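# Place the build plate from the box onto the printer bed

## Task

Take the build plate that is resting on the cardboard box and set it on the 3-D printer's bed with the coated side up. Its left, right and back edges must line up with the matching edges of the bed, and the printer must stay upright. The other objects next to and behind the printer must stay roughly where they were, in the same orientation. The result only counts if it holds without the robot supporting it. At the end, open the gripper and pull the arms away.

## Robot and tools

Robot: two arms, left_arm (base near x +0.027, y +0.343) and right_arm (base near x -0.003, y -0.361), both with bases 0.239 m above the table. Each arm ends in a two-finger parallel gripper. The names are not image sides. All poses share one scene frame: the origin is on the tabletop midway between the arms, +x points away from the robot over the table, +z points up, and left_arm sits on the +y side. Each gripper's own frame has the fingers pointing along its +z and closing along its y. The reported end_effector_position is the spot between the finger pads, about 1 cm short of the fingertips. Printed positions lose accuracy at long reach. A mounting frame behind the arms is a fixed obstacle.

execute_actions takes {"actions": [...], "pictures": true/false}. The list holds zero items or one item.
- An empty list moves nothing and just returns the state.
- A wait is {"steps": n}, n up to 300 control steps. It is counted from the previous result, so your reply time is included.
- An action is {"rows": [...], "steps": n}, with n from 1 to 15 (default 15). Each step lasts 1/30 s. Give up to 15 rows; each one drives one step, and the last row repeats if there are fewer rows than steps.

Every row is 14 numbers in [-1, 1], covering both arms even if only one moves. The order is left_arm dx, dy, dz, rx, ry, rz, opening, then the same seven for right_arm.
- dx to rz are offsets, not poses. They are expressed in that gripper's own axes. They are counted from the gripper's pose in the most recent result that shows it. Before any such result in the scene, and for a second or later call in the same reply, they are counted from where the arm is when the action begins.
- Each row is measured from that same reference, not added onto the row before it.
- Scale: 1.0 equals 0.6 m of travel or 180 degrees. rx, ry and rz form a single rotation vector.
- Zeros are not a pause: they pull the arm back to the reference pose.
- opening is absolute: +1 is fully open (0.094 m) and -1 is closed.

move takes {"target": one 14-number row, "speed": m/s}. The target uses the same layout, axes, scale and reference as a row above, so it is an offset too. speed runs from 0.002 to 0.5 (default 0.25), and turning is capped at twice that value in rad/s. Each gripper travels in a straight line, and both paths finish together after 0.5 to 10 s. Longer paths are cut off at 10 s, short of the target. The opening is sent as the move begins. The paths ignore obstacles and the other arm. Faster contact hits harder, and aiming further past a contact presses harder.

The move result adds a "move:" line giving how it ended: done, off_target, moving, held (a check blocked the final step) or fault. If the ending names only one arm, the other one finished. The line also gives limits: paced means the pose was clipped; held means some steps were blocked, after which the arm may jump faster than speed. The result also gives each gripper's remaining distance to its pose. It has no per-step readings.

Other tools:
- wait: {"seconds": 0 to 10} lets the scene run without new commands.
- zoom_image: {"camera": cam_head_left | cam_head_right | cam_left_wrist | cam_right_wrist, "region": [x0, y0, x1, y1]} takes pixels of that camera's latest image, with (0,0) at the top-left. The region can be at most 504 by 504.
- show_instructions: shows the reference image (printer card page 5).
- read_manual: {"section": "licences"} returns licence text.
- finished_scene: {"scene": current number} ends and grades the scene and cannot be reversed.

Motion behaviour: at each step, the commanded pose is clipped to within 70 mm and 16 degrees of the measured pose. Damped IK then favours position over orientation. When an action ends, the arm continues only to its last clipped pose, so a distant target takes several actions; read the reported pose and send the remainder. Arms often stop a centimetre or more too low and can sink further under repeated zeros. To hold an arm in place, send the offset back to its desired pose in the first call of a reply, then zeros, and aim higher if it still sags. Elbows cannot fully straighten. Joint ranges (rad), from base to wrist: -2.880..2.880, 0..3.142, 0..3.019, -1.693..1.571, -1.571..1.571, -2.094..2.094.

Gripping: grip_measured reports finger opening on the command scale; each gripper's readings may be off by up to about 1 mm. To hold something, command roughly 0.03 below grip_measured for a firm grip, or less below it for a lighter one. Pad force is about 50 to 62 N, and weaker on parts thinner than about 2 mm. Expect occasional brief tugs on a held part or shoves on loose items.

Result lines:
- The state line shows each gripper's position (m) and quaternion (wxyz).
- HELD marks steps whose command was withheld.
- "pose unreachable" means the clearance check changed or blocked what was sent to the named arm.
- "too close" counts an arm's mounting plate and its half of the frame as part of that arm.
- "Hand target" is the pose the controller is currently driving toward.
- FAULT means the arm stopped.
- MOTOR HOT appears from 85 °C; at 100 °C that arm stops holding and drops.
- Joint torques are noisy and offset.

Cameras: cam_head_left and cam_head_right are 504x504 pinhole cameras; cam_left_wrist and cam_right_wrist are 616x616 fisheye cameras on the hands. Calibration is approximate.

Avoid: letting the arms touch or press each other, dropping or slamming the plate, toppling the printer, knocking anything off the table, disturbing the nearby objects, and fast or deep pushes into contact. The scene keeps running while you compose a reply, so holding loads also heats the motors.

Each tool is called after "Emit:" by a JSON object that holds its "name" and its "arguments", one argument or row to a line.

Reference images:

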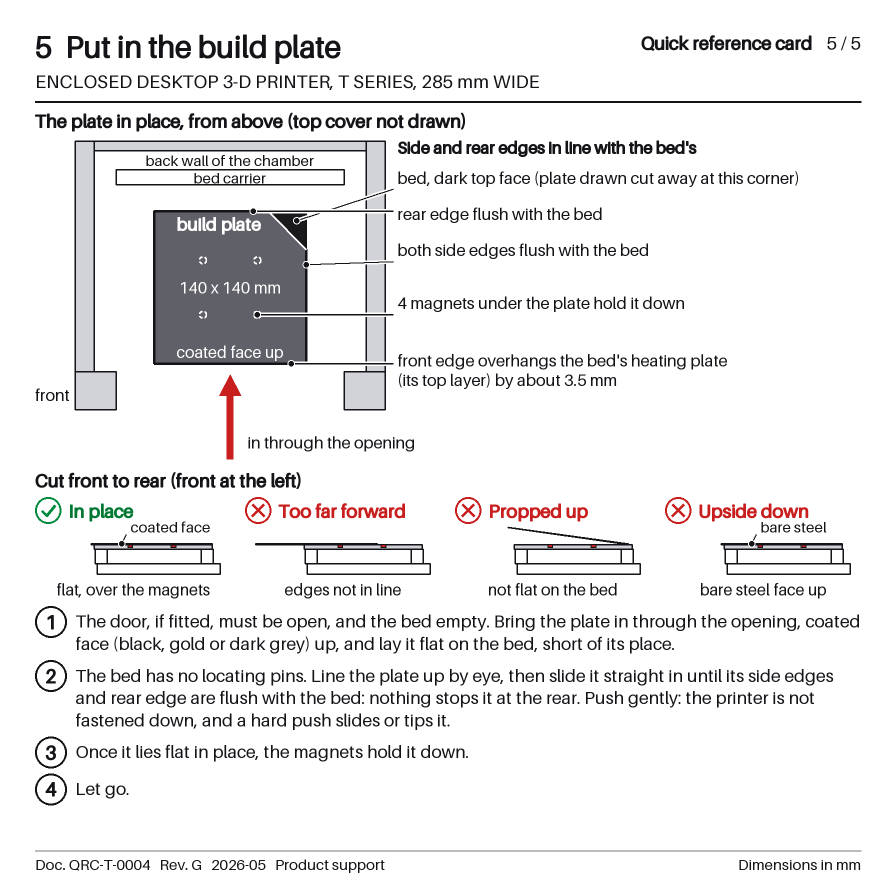

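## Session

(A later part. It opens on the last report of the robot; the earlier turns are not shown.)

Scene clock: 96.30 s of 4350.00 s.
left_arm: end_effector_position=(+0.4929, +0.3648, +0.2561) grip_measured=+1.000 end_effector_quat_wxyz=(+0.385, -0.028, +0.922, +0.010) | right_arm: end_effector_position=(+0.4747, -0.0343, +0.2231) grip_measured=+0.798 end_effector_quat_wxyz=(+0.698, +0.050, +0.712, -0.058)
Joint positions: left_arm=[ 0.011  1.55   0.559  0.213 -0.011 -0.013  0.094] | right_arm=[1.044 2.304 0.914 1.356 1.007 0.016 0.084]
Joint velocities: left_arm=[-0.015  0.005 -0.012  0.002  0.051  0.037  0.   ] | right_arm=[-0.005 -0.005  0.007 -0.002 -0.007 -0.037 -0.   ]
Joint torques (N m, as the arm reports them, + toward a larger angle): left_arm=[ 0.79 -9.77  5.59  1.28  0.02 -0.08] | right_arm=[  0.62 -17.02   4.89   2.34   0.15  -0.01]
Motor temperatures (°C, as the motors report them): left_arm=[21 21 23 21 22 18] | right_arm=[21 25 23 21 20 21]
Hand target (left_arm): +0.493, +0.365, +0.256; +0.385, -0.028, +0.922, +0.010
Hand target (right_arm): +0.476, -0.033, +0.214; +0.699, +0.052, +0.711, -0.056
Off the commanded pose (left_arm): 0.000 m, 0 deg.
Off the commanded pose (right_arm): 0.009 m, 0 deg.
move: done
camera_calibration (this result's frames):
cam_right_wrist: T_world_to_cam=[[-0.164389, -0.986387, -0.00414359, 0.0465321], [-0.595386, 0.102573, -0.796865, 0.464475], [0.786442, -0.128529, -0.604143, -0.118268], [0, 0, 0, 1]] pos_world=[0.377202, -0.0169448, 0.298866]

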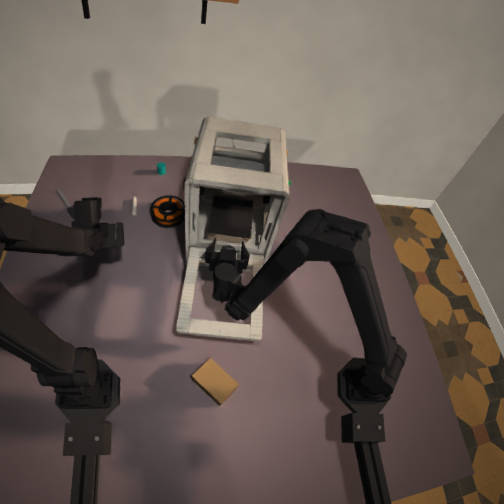

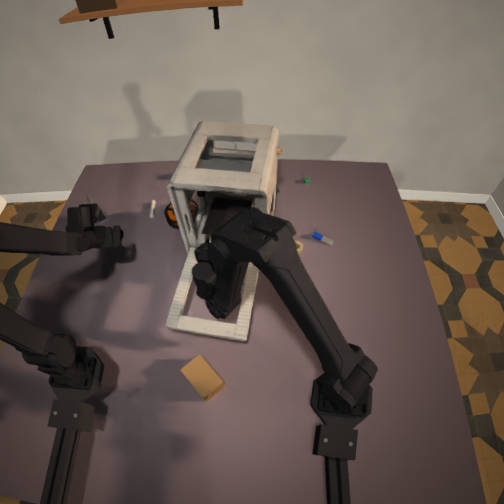

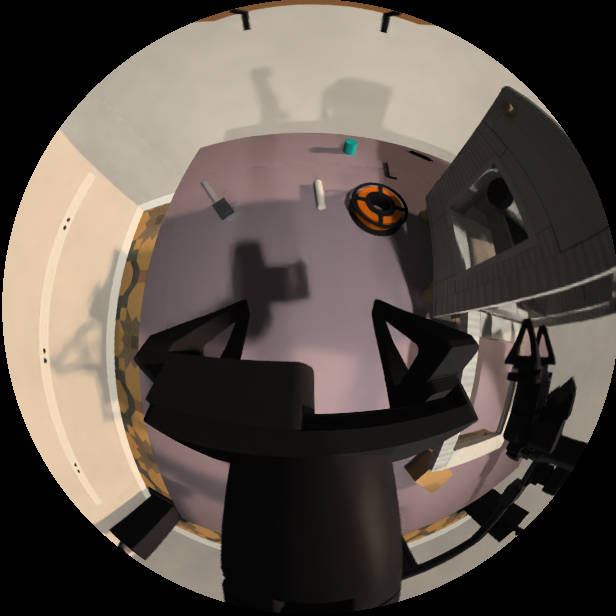

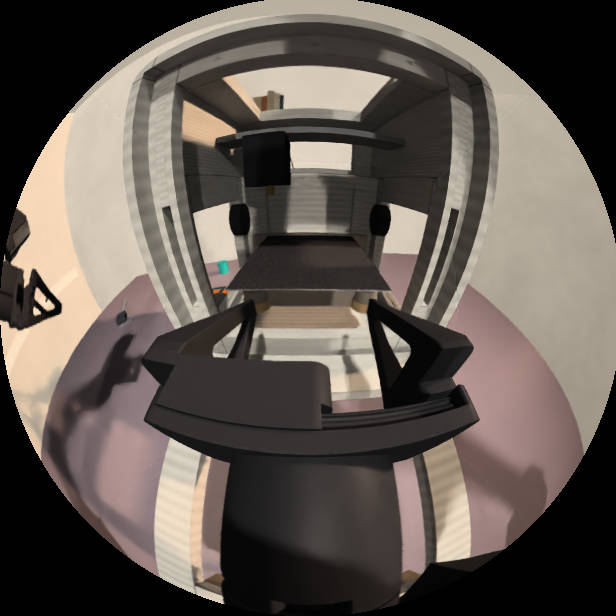

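Emit:
{"name": "move", "arguments": {
  "target": [0,0,0,0,0,0,1,0.018,0.002,0.075,0,0,0,0.8],
  "speed": 0.02
}}

Emit:
{"name": "zoom_image", "arguments": {
  "camera": "cam_right_wrist",
  "region": [220, 210, 400, 330]
}}

Emit:
{"name": "zoom_image", "arguments": {
  "camera": "cam_head_left",
  "region": [190, 180, 280, 270]
}}

Scene clock: 100.60 s of 4350.00 s.
left_arm: end_effector_position=(+0.4929, +0.3648, +0.2561) grip_measured=+1.000 end_effector_quat_wxyz=(+0.385, -0.028, +0.922, +0.010) | right_arm: end_effector_position=(+0.5118, -0.0382, +0.2265) grip_measured=+0.798 end_effector_quat_wxyz=(+0.702, +0.055, +0.708, -0.048)
Joint positions: left_arm=[ 0.011  1.55   0.559  0.213 -0.011 -0.013  0.094] | right_arm=[0.98  2.318 0.976 1.331 0.936 0.016 0.084]
Joint velocities: left_arm=[ 0.005 -0.005 -0.002  0.002 -0.022  0.007  0.   ] | right_arm=[-0.005 -0.005  0.002 -0.012 -0.037  0.037 -0.   ]
Joint torques (N m, as the arm reports them, + toward a larger angle): left_arm=[ 0.58 -9.92  5.83  1.07 -0.01 -0.01] | right_arm=[ -0.06 -17.63   5.92   1.38  -0.11   0.01]
Motor temperatures (°C, as the motors report them): left_arm=[21 21 24 21 22 18] | right_arm=[21 25 23 21 20 21]
Hand target (left_arm): +0.493, +0.365, +0.256; +0.385, -0.028, +0.922, +0.010
Hand target (right_arm): +0.518, -0.041, +0.211; +0.697, +0.051, +0.713, -0.057
Off the commanded pose (left_arm): 0.000 m, 0 deg.
Off the commanded pose (right_arm): 0.017 m, 1 deg.
move: off_target (right_arm)
camera_calibration (this result's frames):
cam_right_wrist: T_world_to_cam=[[-0.156717, -0.987342, -0.0244, 0.0494306], [-0.584461, 0.112628, -0.803567, 0.48592], [0.796144, -0.111672, -0.594714, -0.152333], [0, 0, 0, 1]] pos_world=[0.413027, -0.0229343, 0.30108]

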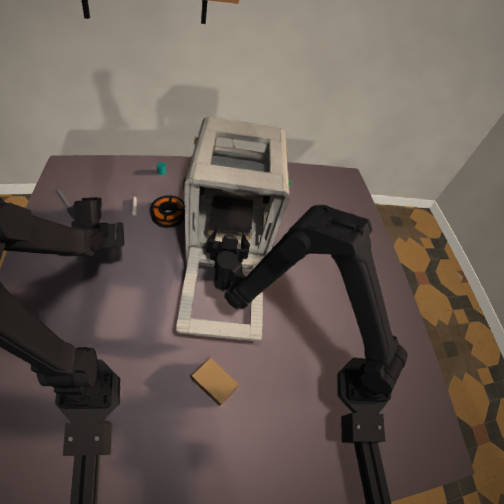

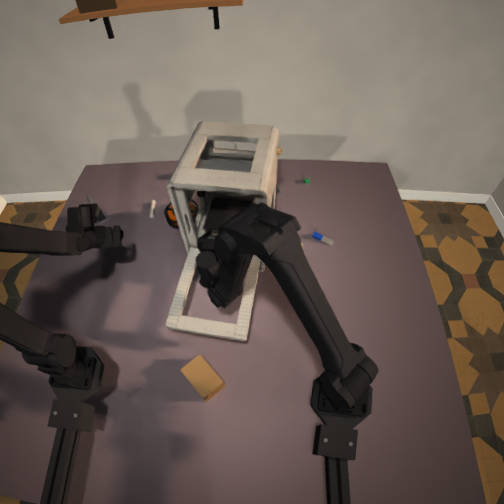

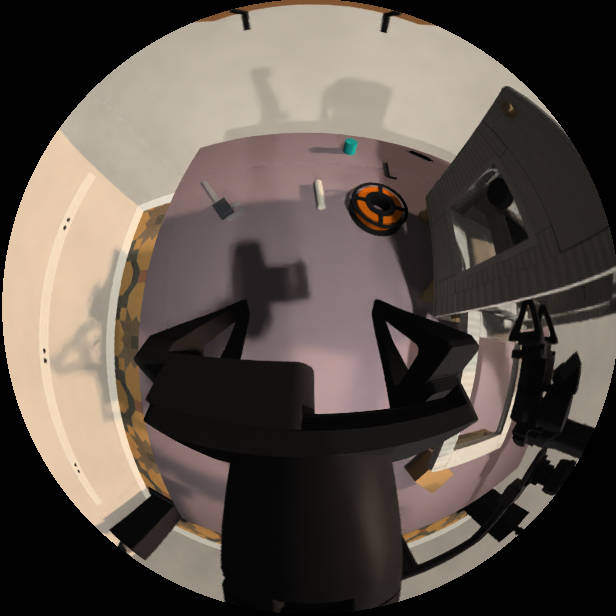

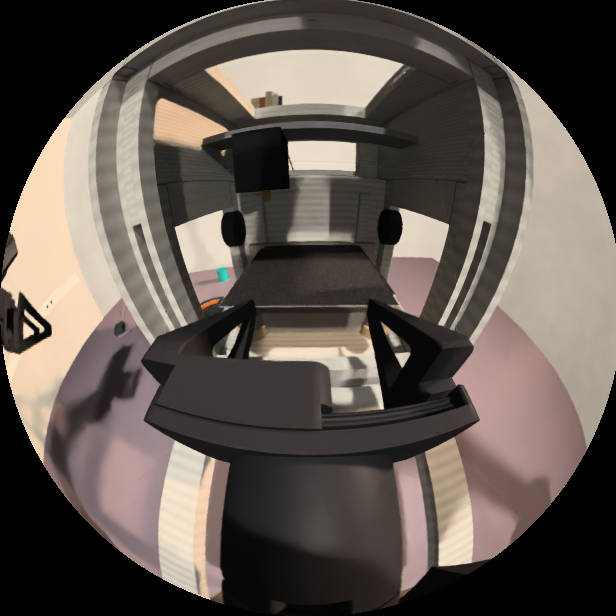

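Region (220, 210, 400, 330) of cam_right_wrist's 616x616 image, scaled by 2.800, with more detail than that image has.

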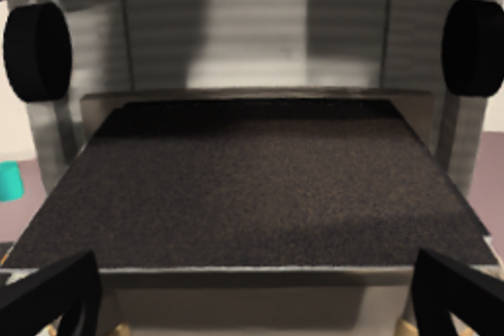

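Region (190, 180, 280, 270) of cam_head_left's 504x504 image, scaled by 5.600, with more detail than that image has.

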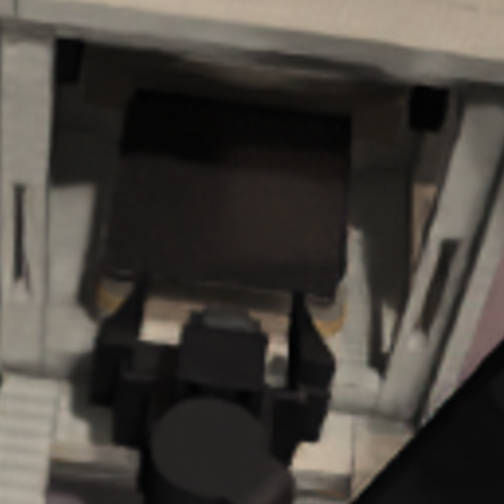

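Emit:
{"name": "move", "arguments": {
  "target": [0,0,0,0,0,0,1,0.025,-0.012,0.022,0.008,0,0,0.8],
  "speed": 0.012
}}

Emit:
{"name": "zoom_image", "arguments": {
  "camera": "cam_right_wrist",
  "region": [210, 210, 410, 330]
}}

Emit:
{"name": "zoom_image", "arguments": {
  "camera": "cam_head_left",
  "region": [190, 180, 280, 270]
}}

Scene clock: 104.40 s of 4350.00 s.
left_arm: end_effector_position=(+0.4929, +0.3648, +0.2561) grip_measured=+1.000 end_effector_quat_wxyz=(+0.385, -0.028, +0.922, +0.010) | right_arm: end_effector_position=(+0.5164, -0.0432, +0.2226) grip_measured=+0.798 end_effector_quat_wxyz=(+0.702, +0.058, +0.708, -0.053)
Joint positions: left_arm=[ 0.011  1.55   0.559  0.213 -0.011 -0.013  0.094] | right_arm=[0.969 2.328 0.984 1.331 0.936 0.016 0.084]
Joint velocities: left_arm=[-0.005 -0.005 -0.007  0.012  0.037  0.007  0.   ] | right_arm=[-0.005 -0.005 -0.022 -0.002  0.037  0.022 -0.   ]
Joint torques (N m, as the arm reports them, + toward a larger angle): left_arm=[ 0.67 -9.85  5.68  1.07  0.1  -0.01] | right_arm=[ -0.51 -18.18   5.91   2.18   0.11   0.03]
Motor temperatures (°C, as the motors report them): left_arm=[21 21 24 21 22 18] | right_arm=[21 25 23 21 20 21]
Hand target (left_arm): +0.493, +0.365, +0.256; +0.385, -0.028, +0.922, +0.010
Hand target (right_arm): +0.523, -0.047, +0.212; +0.702, +0.063, +0.708, -0.057
Off the commanded pose (left_arm): 0.000 m, 0 deg.
Off the commanded pose (right_arm): 0.014 m, 1 deg.
move: off_target (right_arm)
camera_calibration (this result's frames):
cam_right_wrist: T_world_to_cam=[[-0.168044, -0.985529, -0.0222075, 0.050616], [-0.584673, 0.117781, -0.802674, 0.486188], [0.793674, -0.121901, -0.596004, -0.157765], [0, 0, 0, 1]] pos_world=[0.41798, -0.0266116, 0.297346]

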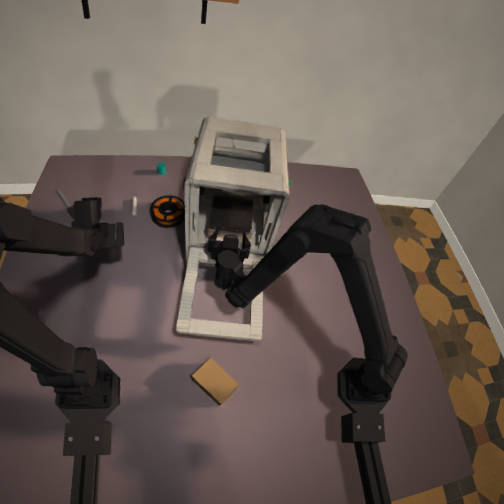

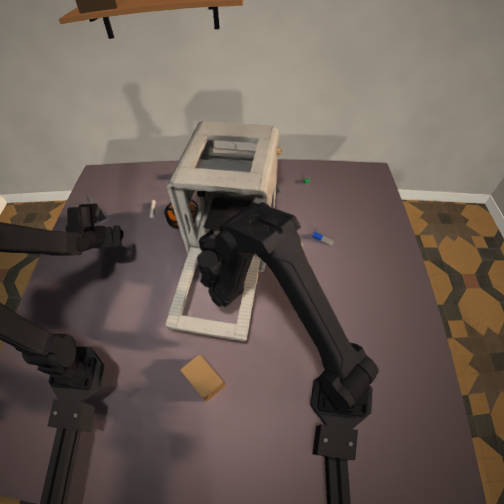

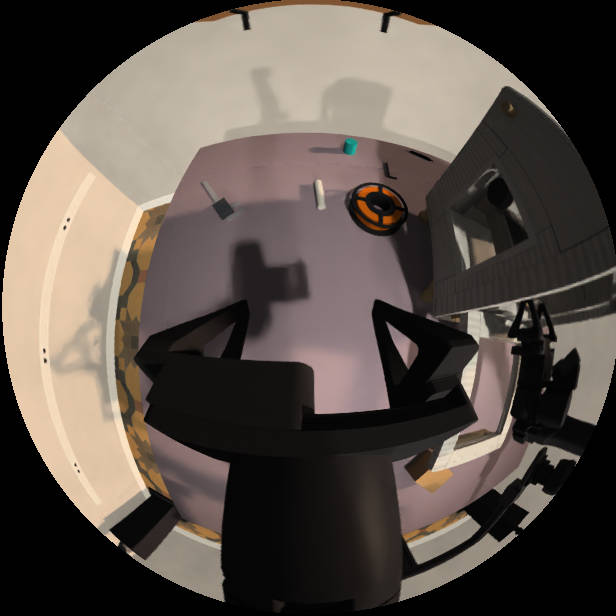

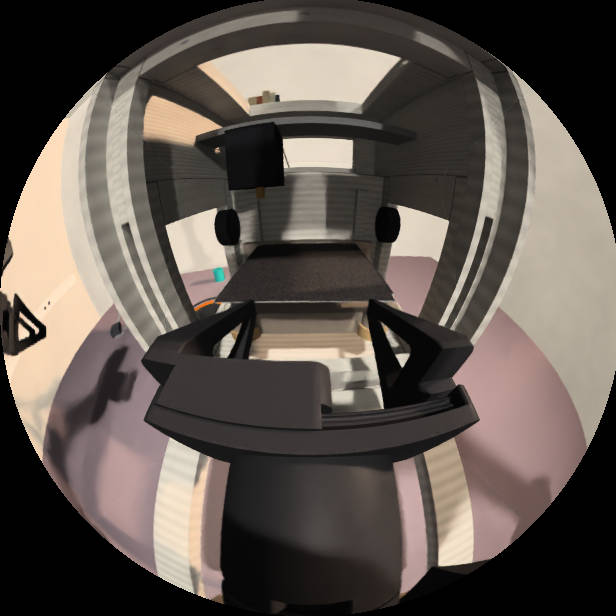

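Region (210, 210, 410, 330) of cam_right_wrist's 616x616 image, scaled by 2.520, with more detail than that image has; it fills the top 302 rows of this view, and the rest is white.

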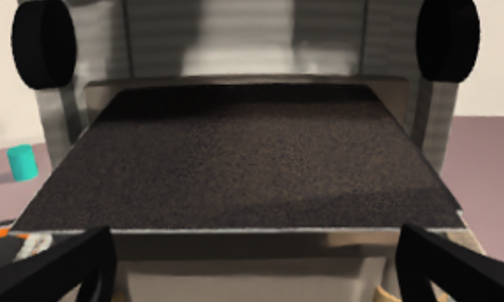

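Region (190, 180, 280, 270) of cam_head_left's 504x504 image, scaled by 5.600, with more detail than that image has.

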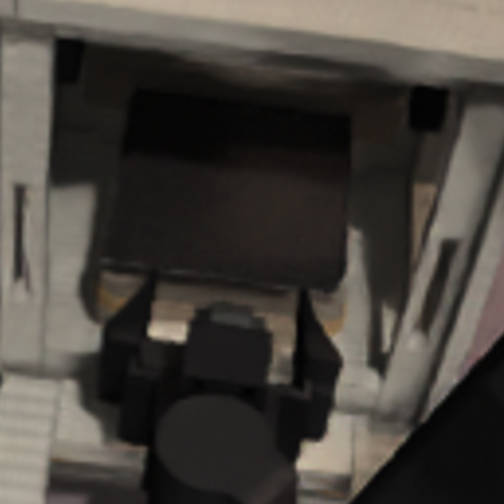

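Emit:
{"name": "move", "arguments": {
  "target": [0,0,0,0,0,0,1,0.008,-0.006,0.018,-0.012,0,0,0.8],
  "speed": 0.01
}}

Emit:
{"name": "zoom_image", "arguments": {
  "camera": "cam_right_wrist",
  "region": [210, 210, 410, 330]
}}

Emit:
{"name": "zoom_image", "arguments": {
  "camera": "cam_head_left",
  "region": [190, 180, 280, 270]
}}

Scene clock: 109.57 s of 4350.00 s.
left_arm: end_effector_position=(+0.4929, +0.3648, +0.2561) grip_measured=+1.000 end_effector_quat_wxyz=(+0.385, -0.028, +0.922, +0.010) | right_arm: end_effector_position=(+0.5238, -0.0423, +0.2224) grip_measured=+0.798 end_effector_quat_wxyz=(+0.702, +0.043, +0.710, -0.037)
Joint positions: left_arm=[ 0.011  1.55   0.559  0.213 -0.011 -0.013  0.094] | right_arm=[0.95  2.328 0.984 1.331 0.873 0.016 0.084]
Joint velocities: left_arm=[ 0.005 -0.005  0.002  0.007 -0.007  0.051  0.   ] | right_arm=[-0.005 -0.005  0.007  0.007 -0.051 -0.037  0.001]
Joint torques (N m, as the arm reports them, + toward a larger angle): left_arm=[-0.25 -9.8   6.    1.33  0.03 -0.06] | right_arm=[  0.15 -20.67   4.04   2.21  -0.13   0.01]
Motor temperatures (°C, as the motors report them): left_arm=[21 21 24 21 22 18] | right_arm=[21 25 23 21 20 21]
Hand target (left_arm): +0.493, +0.365, +0.256; +0.385, -0.028, +0.922, +0.010
Hand target (right_arm): +0.526, -0.048, +0.218; +0.702, +0.045, +0.709, -0.039
Off the commanded pose (left_arm): 0.000 m, 0 deg.
Off the commanded pose (right_arm): 0.008 m, 0 deg.
After step 90, 0.07 s passed at rest.
move: done
camera_calibration (this result's frames):
cam_right_wrist: T_world_to_cam=[[-0.12468, -0.991935, -0.0228107, 0.0298623], [-0.58971, 0.0925725, -0.802292, 0.491795], [0.797933, -0.0865779, -0.596496, -0.16423], [0, 0, 0, 1]] pos_world=[0.424784, -0.0301239, 0.297281]

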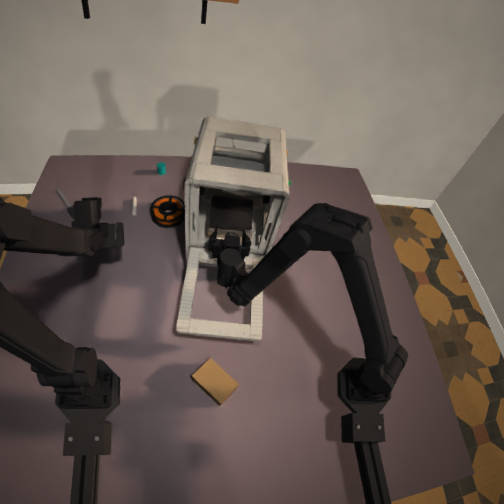

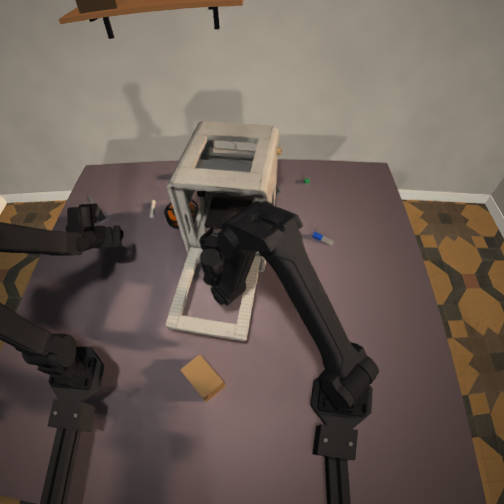

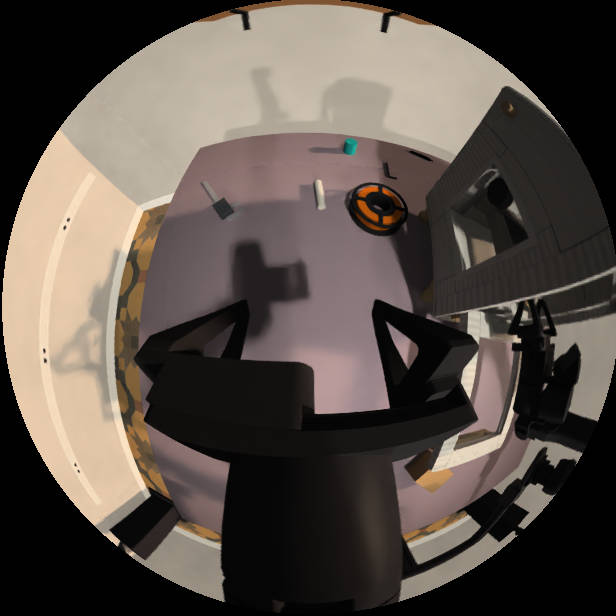

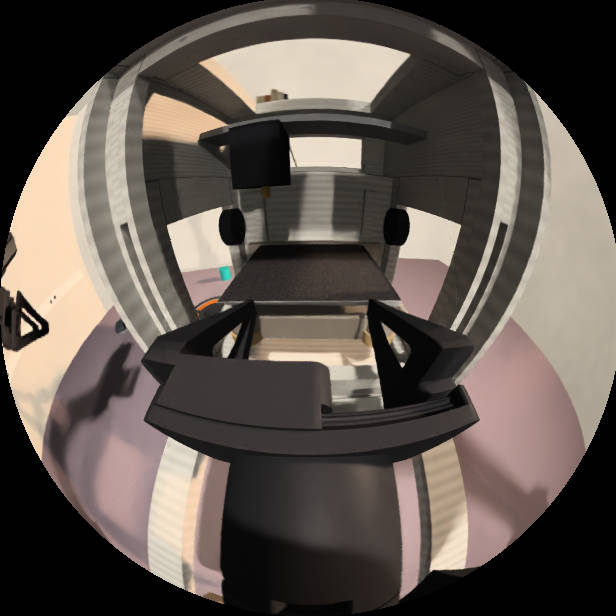

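Region (210, 210, 410, 330) of cam_right_wrist's 616x616 image, scaled by 2.520, with more detail than that image has; it fills the top 302 rows of this view, and the rest is white.

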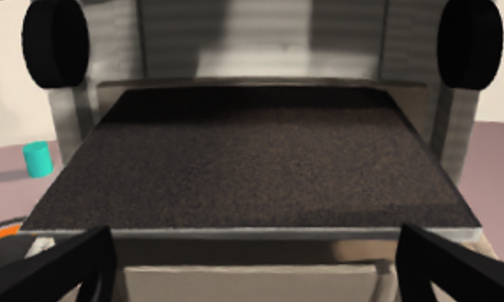

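Region (190, 180, 280, 270) of cam_head_left's 504x504 image, scaled by 5.600, with more detail than that image has.

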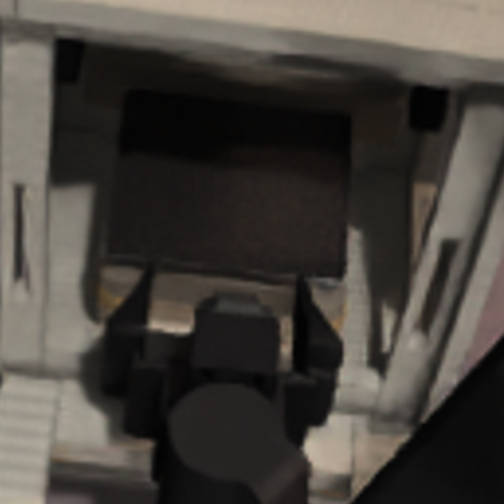

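Emit:
{"name": "move", "arguments": {
  "target": [0,0,0,0,0,0,1,0,0,-0.05,0,0,0,1],
  "speed": 0.06
}}

Emit:
{"name": "move", "arguments": {
  "target": [0,0,0,0,0,0,1,-0.06,0.07,0,0.025,0.11,-0.085,1],
  "speed": 0.15
}}

Scene clock: 113.37 s of 4350.00 s.
left_arm: end_effector_position=(+0.4929, +0.3648, +0.2561) grip_measured=+1.000 end_effector_quat_wxyz=(+0.385, -0.028, +0.922, +0.010) | right_arm: end_effector_position=(+0.4949, -0.0391, +0.2146) grip_measured=+1.000 end_effector_quat_wxyz=(+0.697, +0.035, +0.715, -0.043)
Joint positions: left_arm=[ 0.011  1.55   0.559  0.213 -0.011 -0.013  0.094] | right_arm=[0.997 2.328 0.934 1.356 0.917 0.016 0.094]
Joint velocities: left_arm=[-0.015  0.005 -0.002 -0.012  0.007  0.007  0.   ] | right_arm=[-0.005 -0.005 -0.012 -0.012 -0.051 -0.022  0.   ]
Joint torques (N m, as the arm reports them, + toward a larger angle): left_arm=[-0.03 -9.14  5.8   1.61  0.   -0.03] | right_arm=[  0.76 -22.67   3.06   2.41   0.27  -0.01]
Motor temperatures (°C, as the motors report them): left_arm=[21 21 24 21 22 18] | right_arm=[21 25 23 21 20 21]
Hand target (left_arm): +0.493, +0.365, +0.256; +0.385, -0.028, +0.922, +0.010
Hand target (right_arm): +0.494, -0.039, +0.223; +0.702, +0.042, +0.709, -0.037
Off the commanded pose (left_arm): 0.000 m, 0 deg.
Off the commanded pose (right_arm): 0.008 m, 1 deg.
move: done
camera_calibration (this result's frames):
cam_right_wrist: T_world_to_cam=[[-0.122554, -0.992456, -0.00349875, 0.024071], [-0.602652, 0.0772188, -0.794259, 0.472234], [0.788537, -0.095231, -0.607569, -0.138879], [0, 0, 0, 1]] pos_world=[0.397054, -0.0258015, 0.290782]

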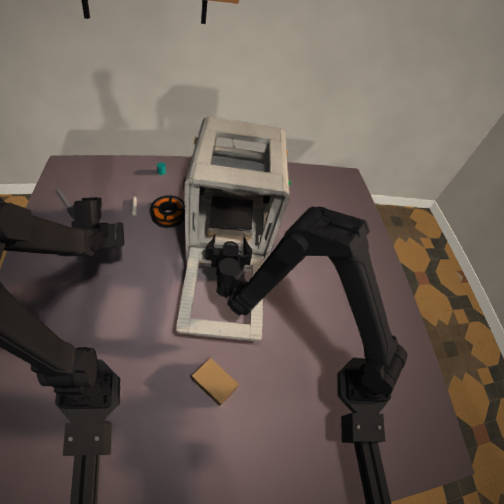

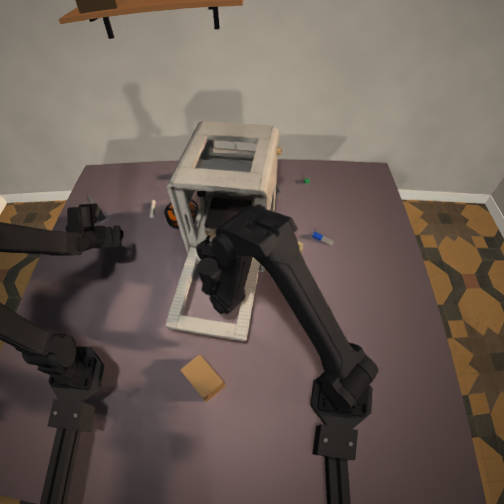

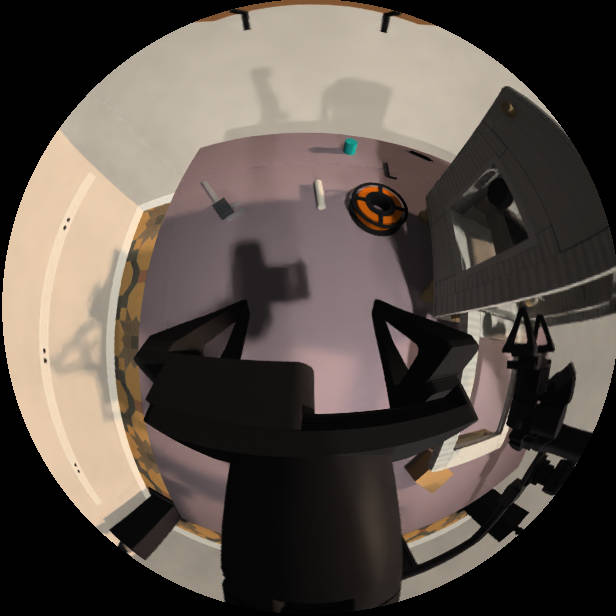

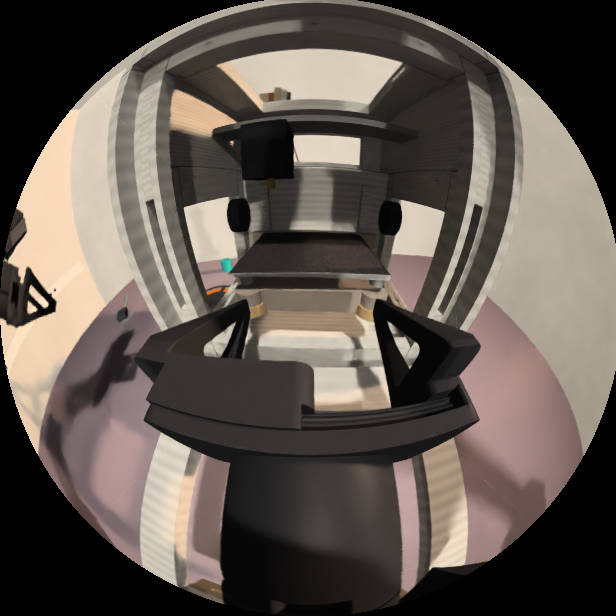

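Scene clock: 115.23 s of 4350.00 s.
left_arm: end_effector_position=(+0.4929, +0.3648, +0.2561) grip_measured=+1.000 end_effector_quat_wxyz=(+0.385, -0.028, +0.922, +0.010) | right_arm: end_effector_position=(+0.4942, -0.0109, +0.2296) grip_measured=+1.000 end_effector_quat_wxyz=(+0.536, -0.035, +0.826, -0.170)
Joint positions: left_arm=[ 0.011  1.55   0.559  0.213 -0.011 -0.013  0.094] | right_arm=[1.043 2.078 1.06  0.289 0.992 0.292 0.094]
Joint velocities: left_arm=[-0.024 -0.015 -0.012  0.007 -0.022 -0.007  0.   ] | right_arm=[ 0.005 -0.015 -0.012 -0.022  0.007  0.022  0.   ]
Joint torques (N m, as the arm reports them, + toward a larger angle): left_arm=[-0.31 -9.73  5.64  1.24 -0.03 -0.04] | right_arm=[  0.59 -22.66   9.21   1.24   0.71   0.14]
Motor temperatures (°C, as the motors report them): left_arm=[21 21 24 21 22 18] | right_arm=[21 26 23 21 20 21]
Hand target (left_arm): +0.493, +0.365, +0.256; +0.385, -0.028, +0.922, +0.010
Hand target (right_arm): +0.501, +0.002, +0.247; +0.548, -0.023, +0.821, -0.156
Off the commanded pose (left_arm): 0.000 m, 0 deg.
Off the commanded pose (right_arm): 0.026 m, 3 deg.
move: off_target (right_arm)
camera_calibration (this result's frames):
cam_right_wrist: T_world_to_cam=[[-0.141314, -0.940521, 0.308951, -0.00989133], [-0.866726, -0.0332544, -0.497675, 0.542774], [0.478347, -0.338105, -0.810475, 0.0707217], [0, 0, 0, 1]] pos_world=[0.435209, 0.032658, 0.330499]

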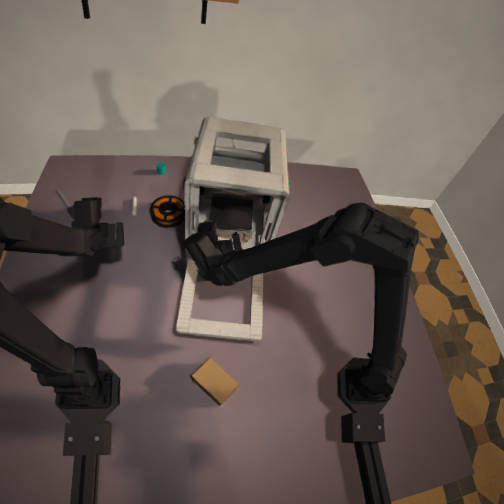

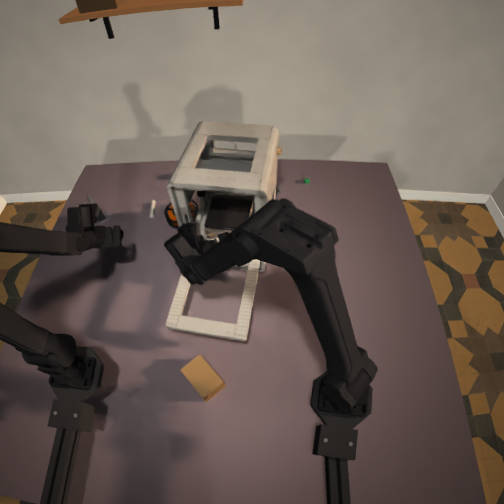

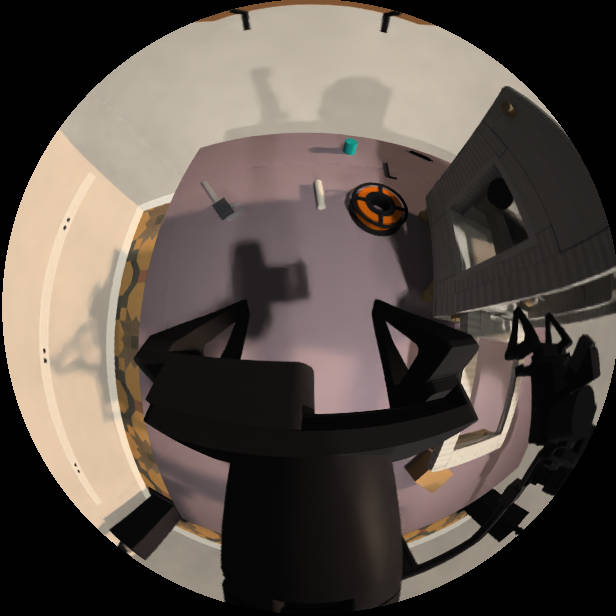

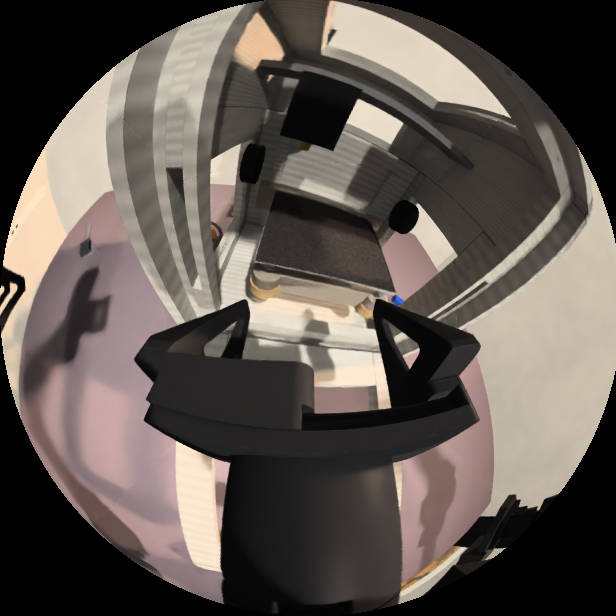

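Emit:
{"name": "move", "arguments": {
  "target": [0,0,0,0,0,0,1,-0.069,0.001,0.005,-0.039,-0.014,-0.016,1],
  "speed": 0.06
}}

Scene clock: 118.67 s of 4350.00 s.
left_arm: end_effector_position=(+0.4929, +0.3648, +0.2561) grip_measured=+1.000 end_effector_quat_wxyz=(+0.385, -0.028, +0.922, +0.010) | right_arm: end_effector_position=(+0.5112, +0.0019, +0.2549) grip_measured=+1.000 end_effector_quat_wxyz=(+0.540, -0.096, +0.825, -0.135)
Joint positions: left_arm=[ 0.011  1.55   0.559  0.213 -0.011 -0.013  0.094] | right_arm=[1.013 2.026 1.049 0.364 0.855 0.125 0.094]
Joint velocities: left_arm=[-0.005  0.005 -0.007 -0.012  0.022  0.037  0.   ] | right_arm=[-0.015  0.015 -0.012  0.012 -0.066 -0.022  0.   ]
Joint torques (N m, as the arm reports them, + toward a larger angle): left_arm=[ 1.27 -9.57  5.89  1.02 -0.03  0.  ] | right_arm=[  0.31 -22.94   6.49   2.18   0.21  -0.03]
Motor temperatures (°C, as the motors report them): left_arm=[21 21 24 21 22 18] | right_arm=[21 26 24 21 20 21]
Hand target (left_arm): +0.493, +0.365, +0.256; +0.385, -0.028, +0.922, +0.010
Hand target (right_arm): +0.514, -0.000, +0.264; +0.547, -0.093, +0.822, -0.131
Off the commanded pose (left_arm): 0.000 m, 0 deg.
Off the commanded pose (right_arm): 0.011 m, 1 deg.
move: off_target (right_arm)
camera_calibration (this result's frames):
cam_right_wrist: T_world_to_cam=[[-0.00482192, -0.948049, 0.318087, -0.0754257], [-0.860975, -0.157854, -0.483532, 0.564205], [0.508624, -0.276197, -0.815486, 0.0731125], [0, 0, 0, 1]] pos_world=[0.448216, 0.0377485, 0.356426]

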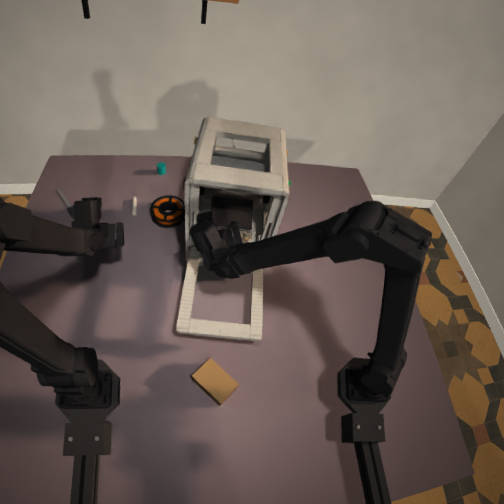

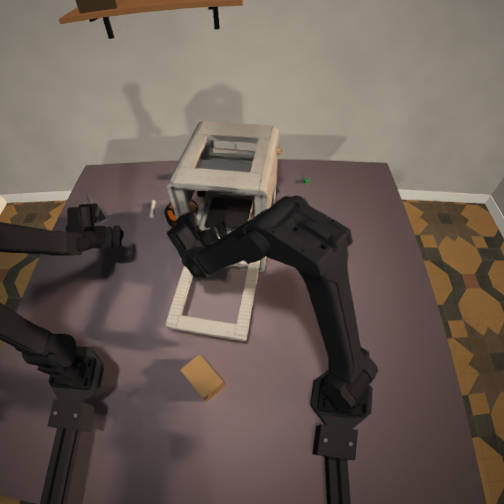

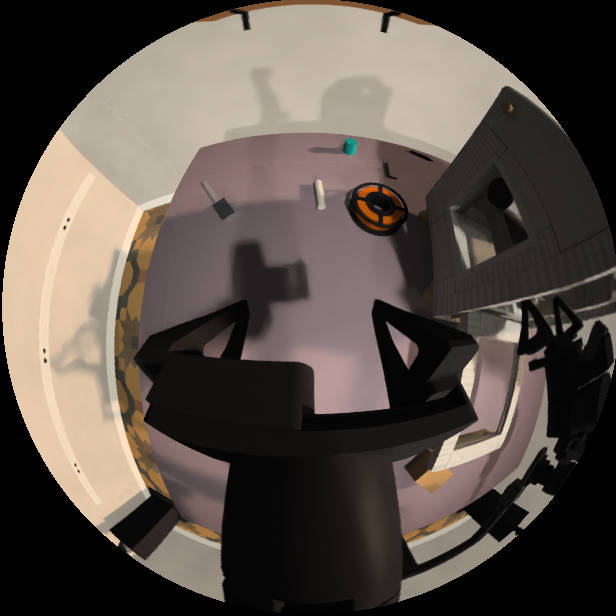

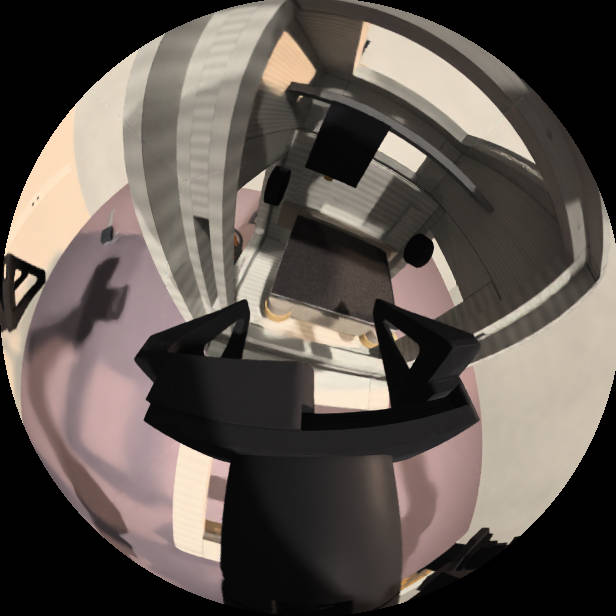

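Emit:
{"name": "move", "arguments": {
  "target": [0,0,0,0,0,0,1,-0.032,-0.047,0.077,-0.02,0,0.04,1],
  "speed": 0.04
}}

Scene clock: 122.23 s of 4350.00 s.
left_arm: end_effector_position=(+0.4929, +0.3648, +0.2561) grip_measured=+1.000 end_effector_quat_wxyz=(+0.385, -0.028, +0.922, +0.010) | right_arm: end_effector_position=(+0.5497, -0.0303, +0.2489) grip_measured=+1.000 end_effector_quat_wxyz=(+0.529, -0.075, +0.840, -0.089)
Joint positions: left_arm=[ 0.011  1.55   0.559  0.213 -0.011 -0.013  0.094] | right_arm=[0.903 2.026 1.049 0.393 0.699 0.146 0.094]
Joint velocities: left_arm=[ 0.005  0.005 -0.012  0.002  0.007 -0.037  0.   ] | right_arm=[ 0.015 -0.015  0.012 -0.002 -0.051 -0.022  0.   ]
Joint torques (N m, as the arm reports them, + toward a larger angle): left_arm=[  0.25 -10.62   5.64   1.21   0.02  -0.01] | right_arm=[  1.06 -22.53   9.21   2.42   0.17   0.08]
Motor temperatures (°C, as the motors report them): left_arm=[21 21 24 21 22 18] | right_arm=[21 26 24 21 20 21]
Hand target (left_arm): +0.493, +0.365, +0.256; +0.385, -0.028, +0.922, +0.010
Hand target (right_arm): +0.560, -0.024, +0.264; +0.544, -0.061, +0.833, -0.075
Off the commanded pose (left_arm): 0.000 m, 0 deg.
Off the commanded pose (right_arm): 0.020 m, 3 deg.
move: off_target (right_arm)
camera_calibration (this result's frames):
cam_right_wrist: T_world_to_cam=[[0.0148347, -0.975532, 0.219355, -0.0908943], [-0.877787, -0.117761, -0.464351, 0.595004], [0.478821, -0.185659, -0.858057, 0.0694574], [0, 0, 0, 1]] pos_world=[0.490377, -0.00570682, 0.355827]

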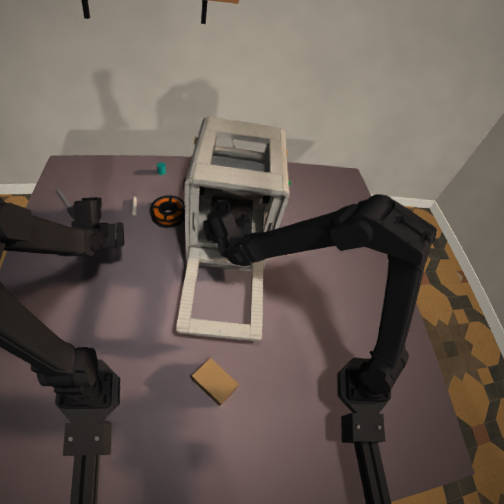

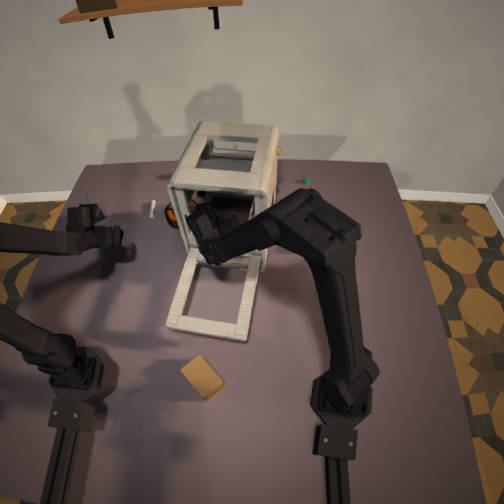

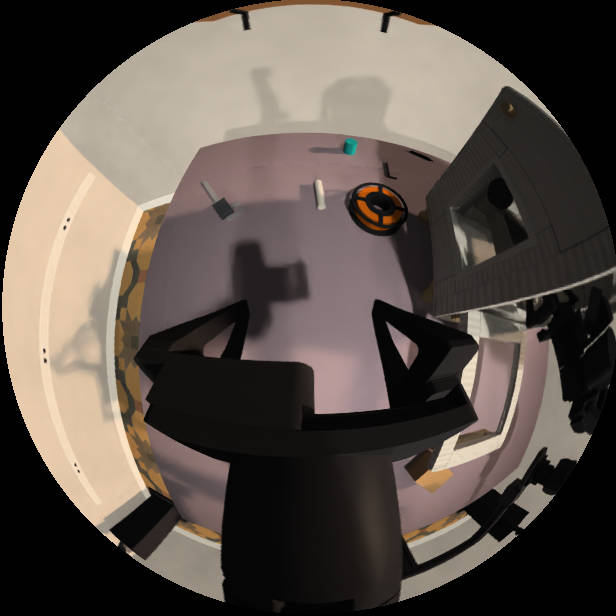

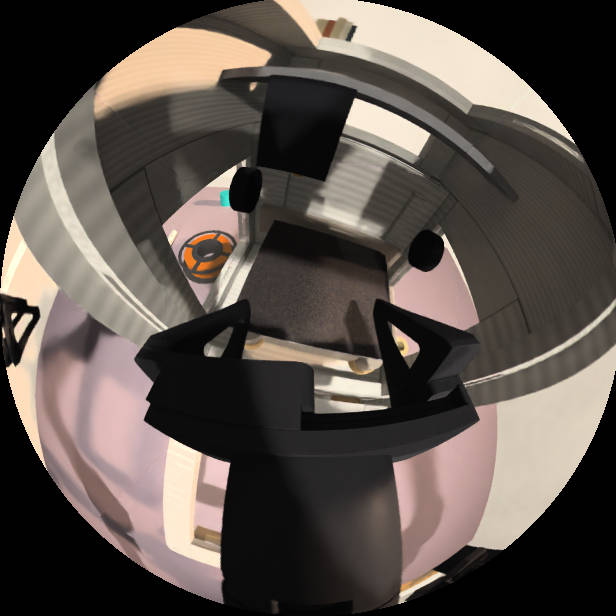

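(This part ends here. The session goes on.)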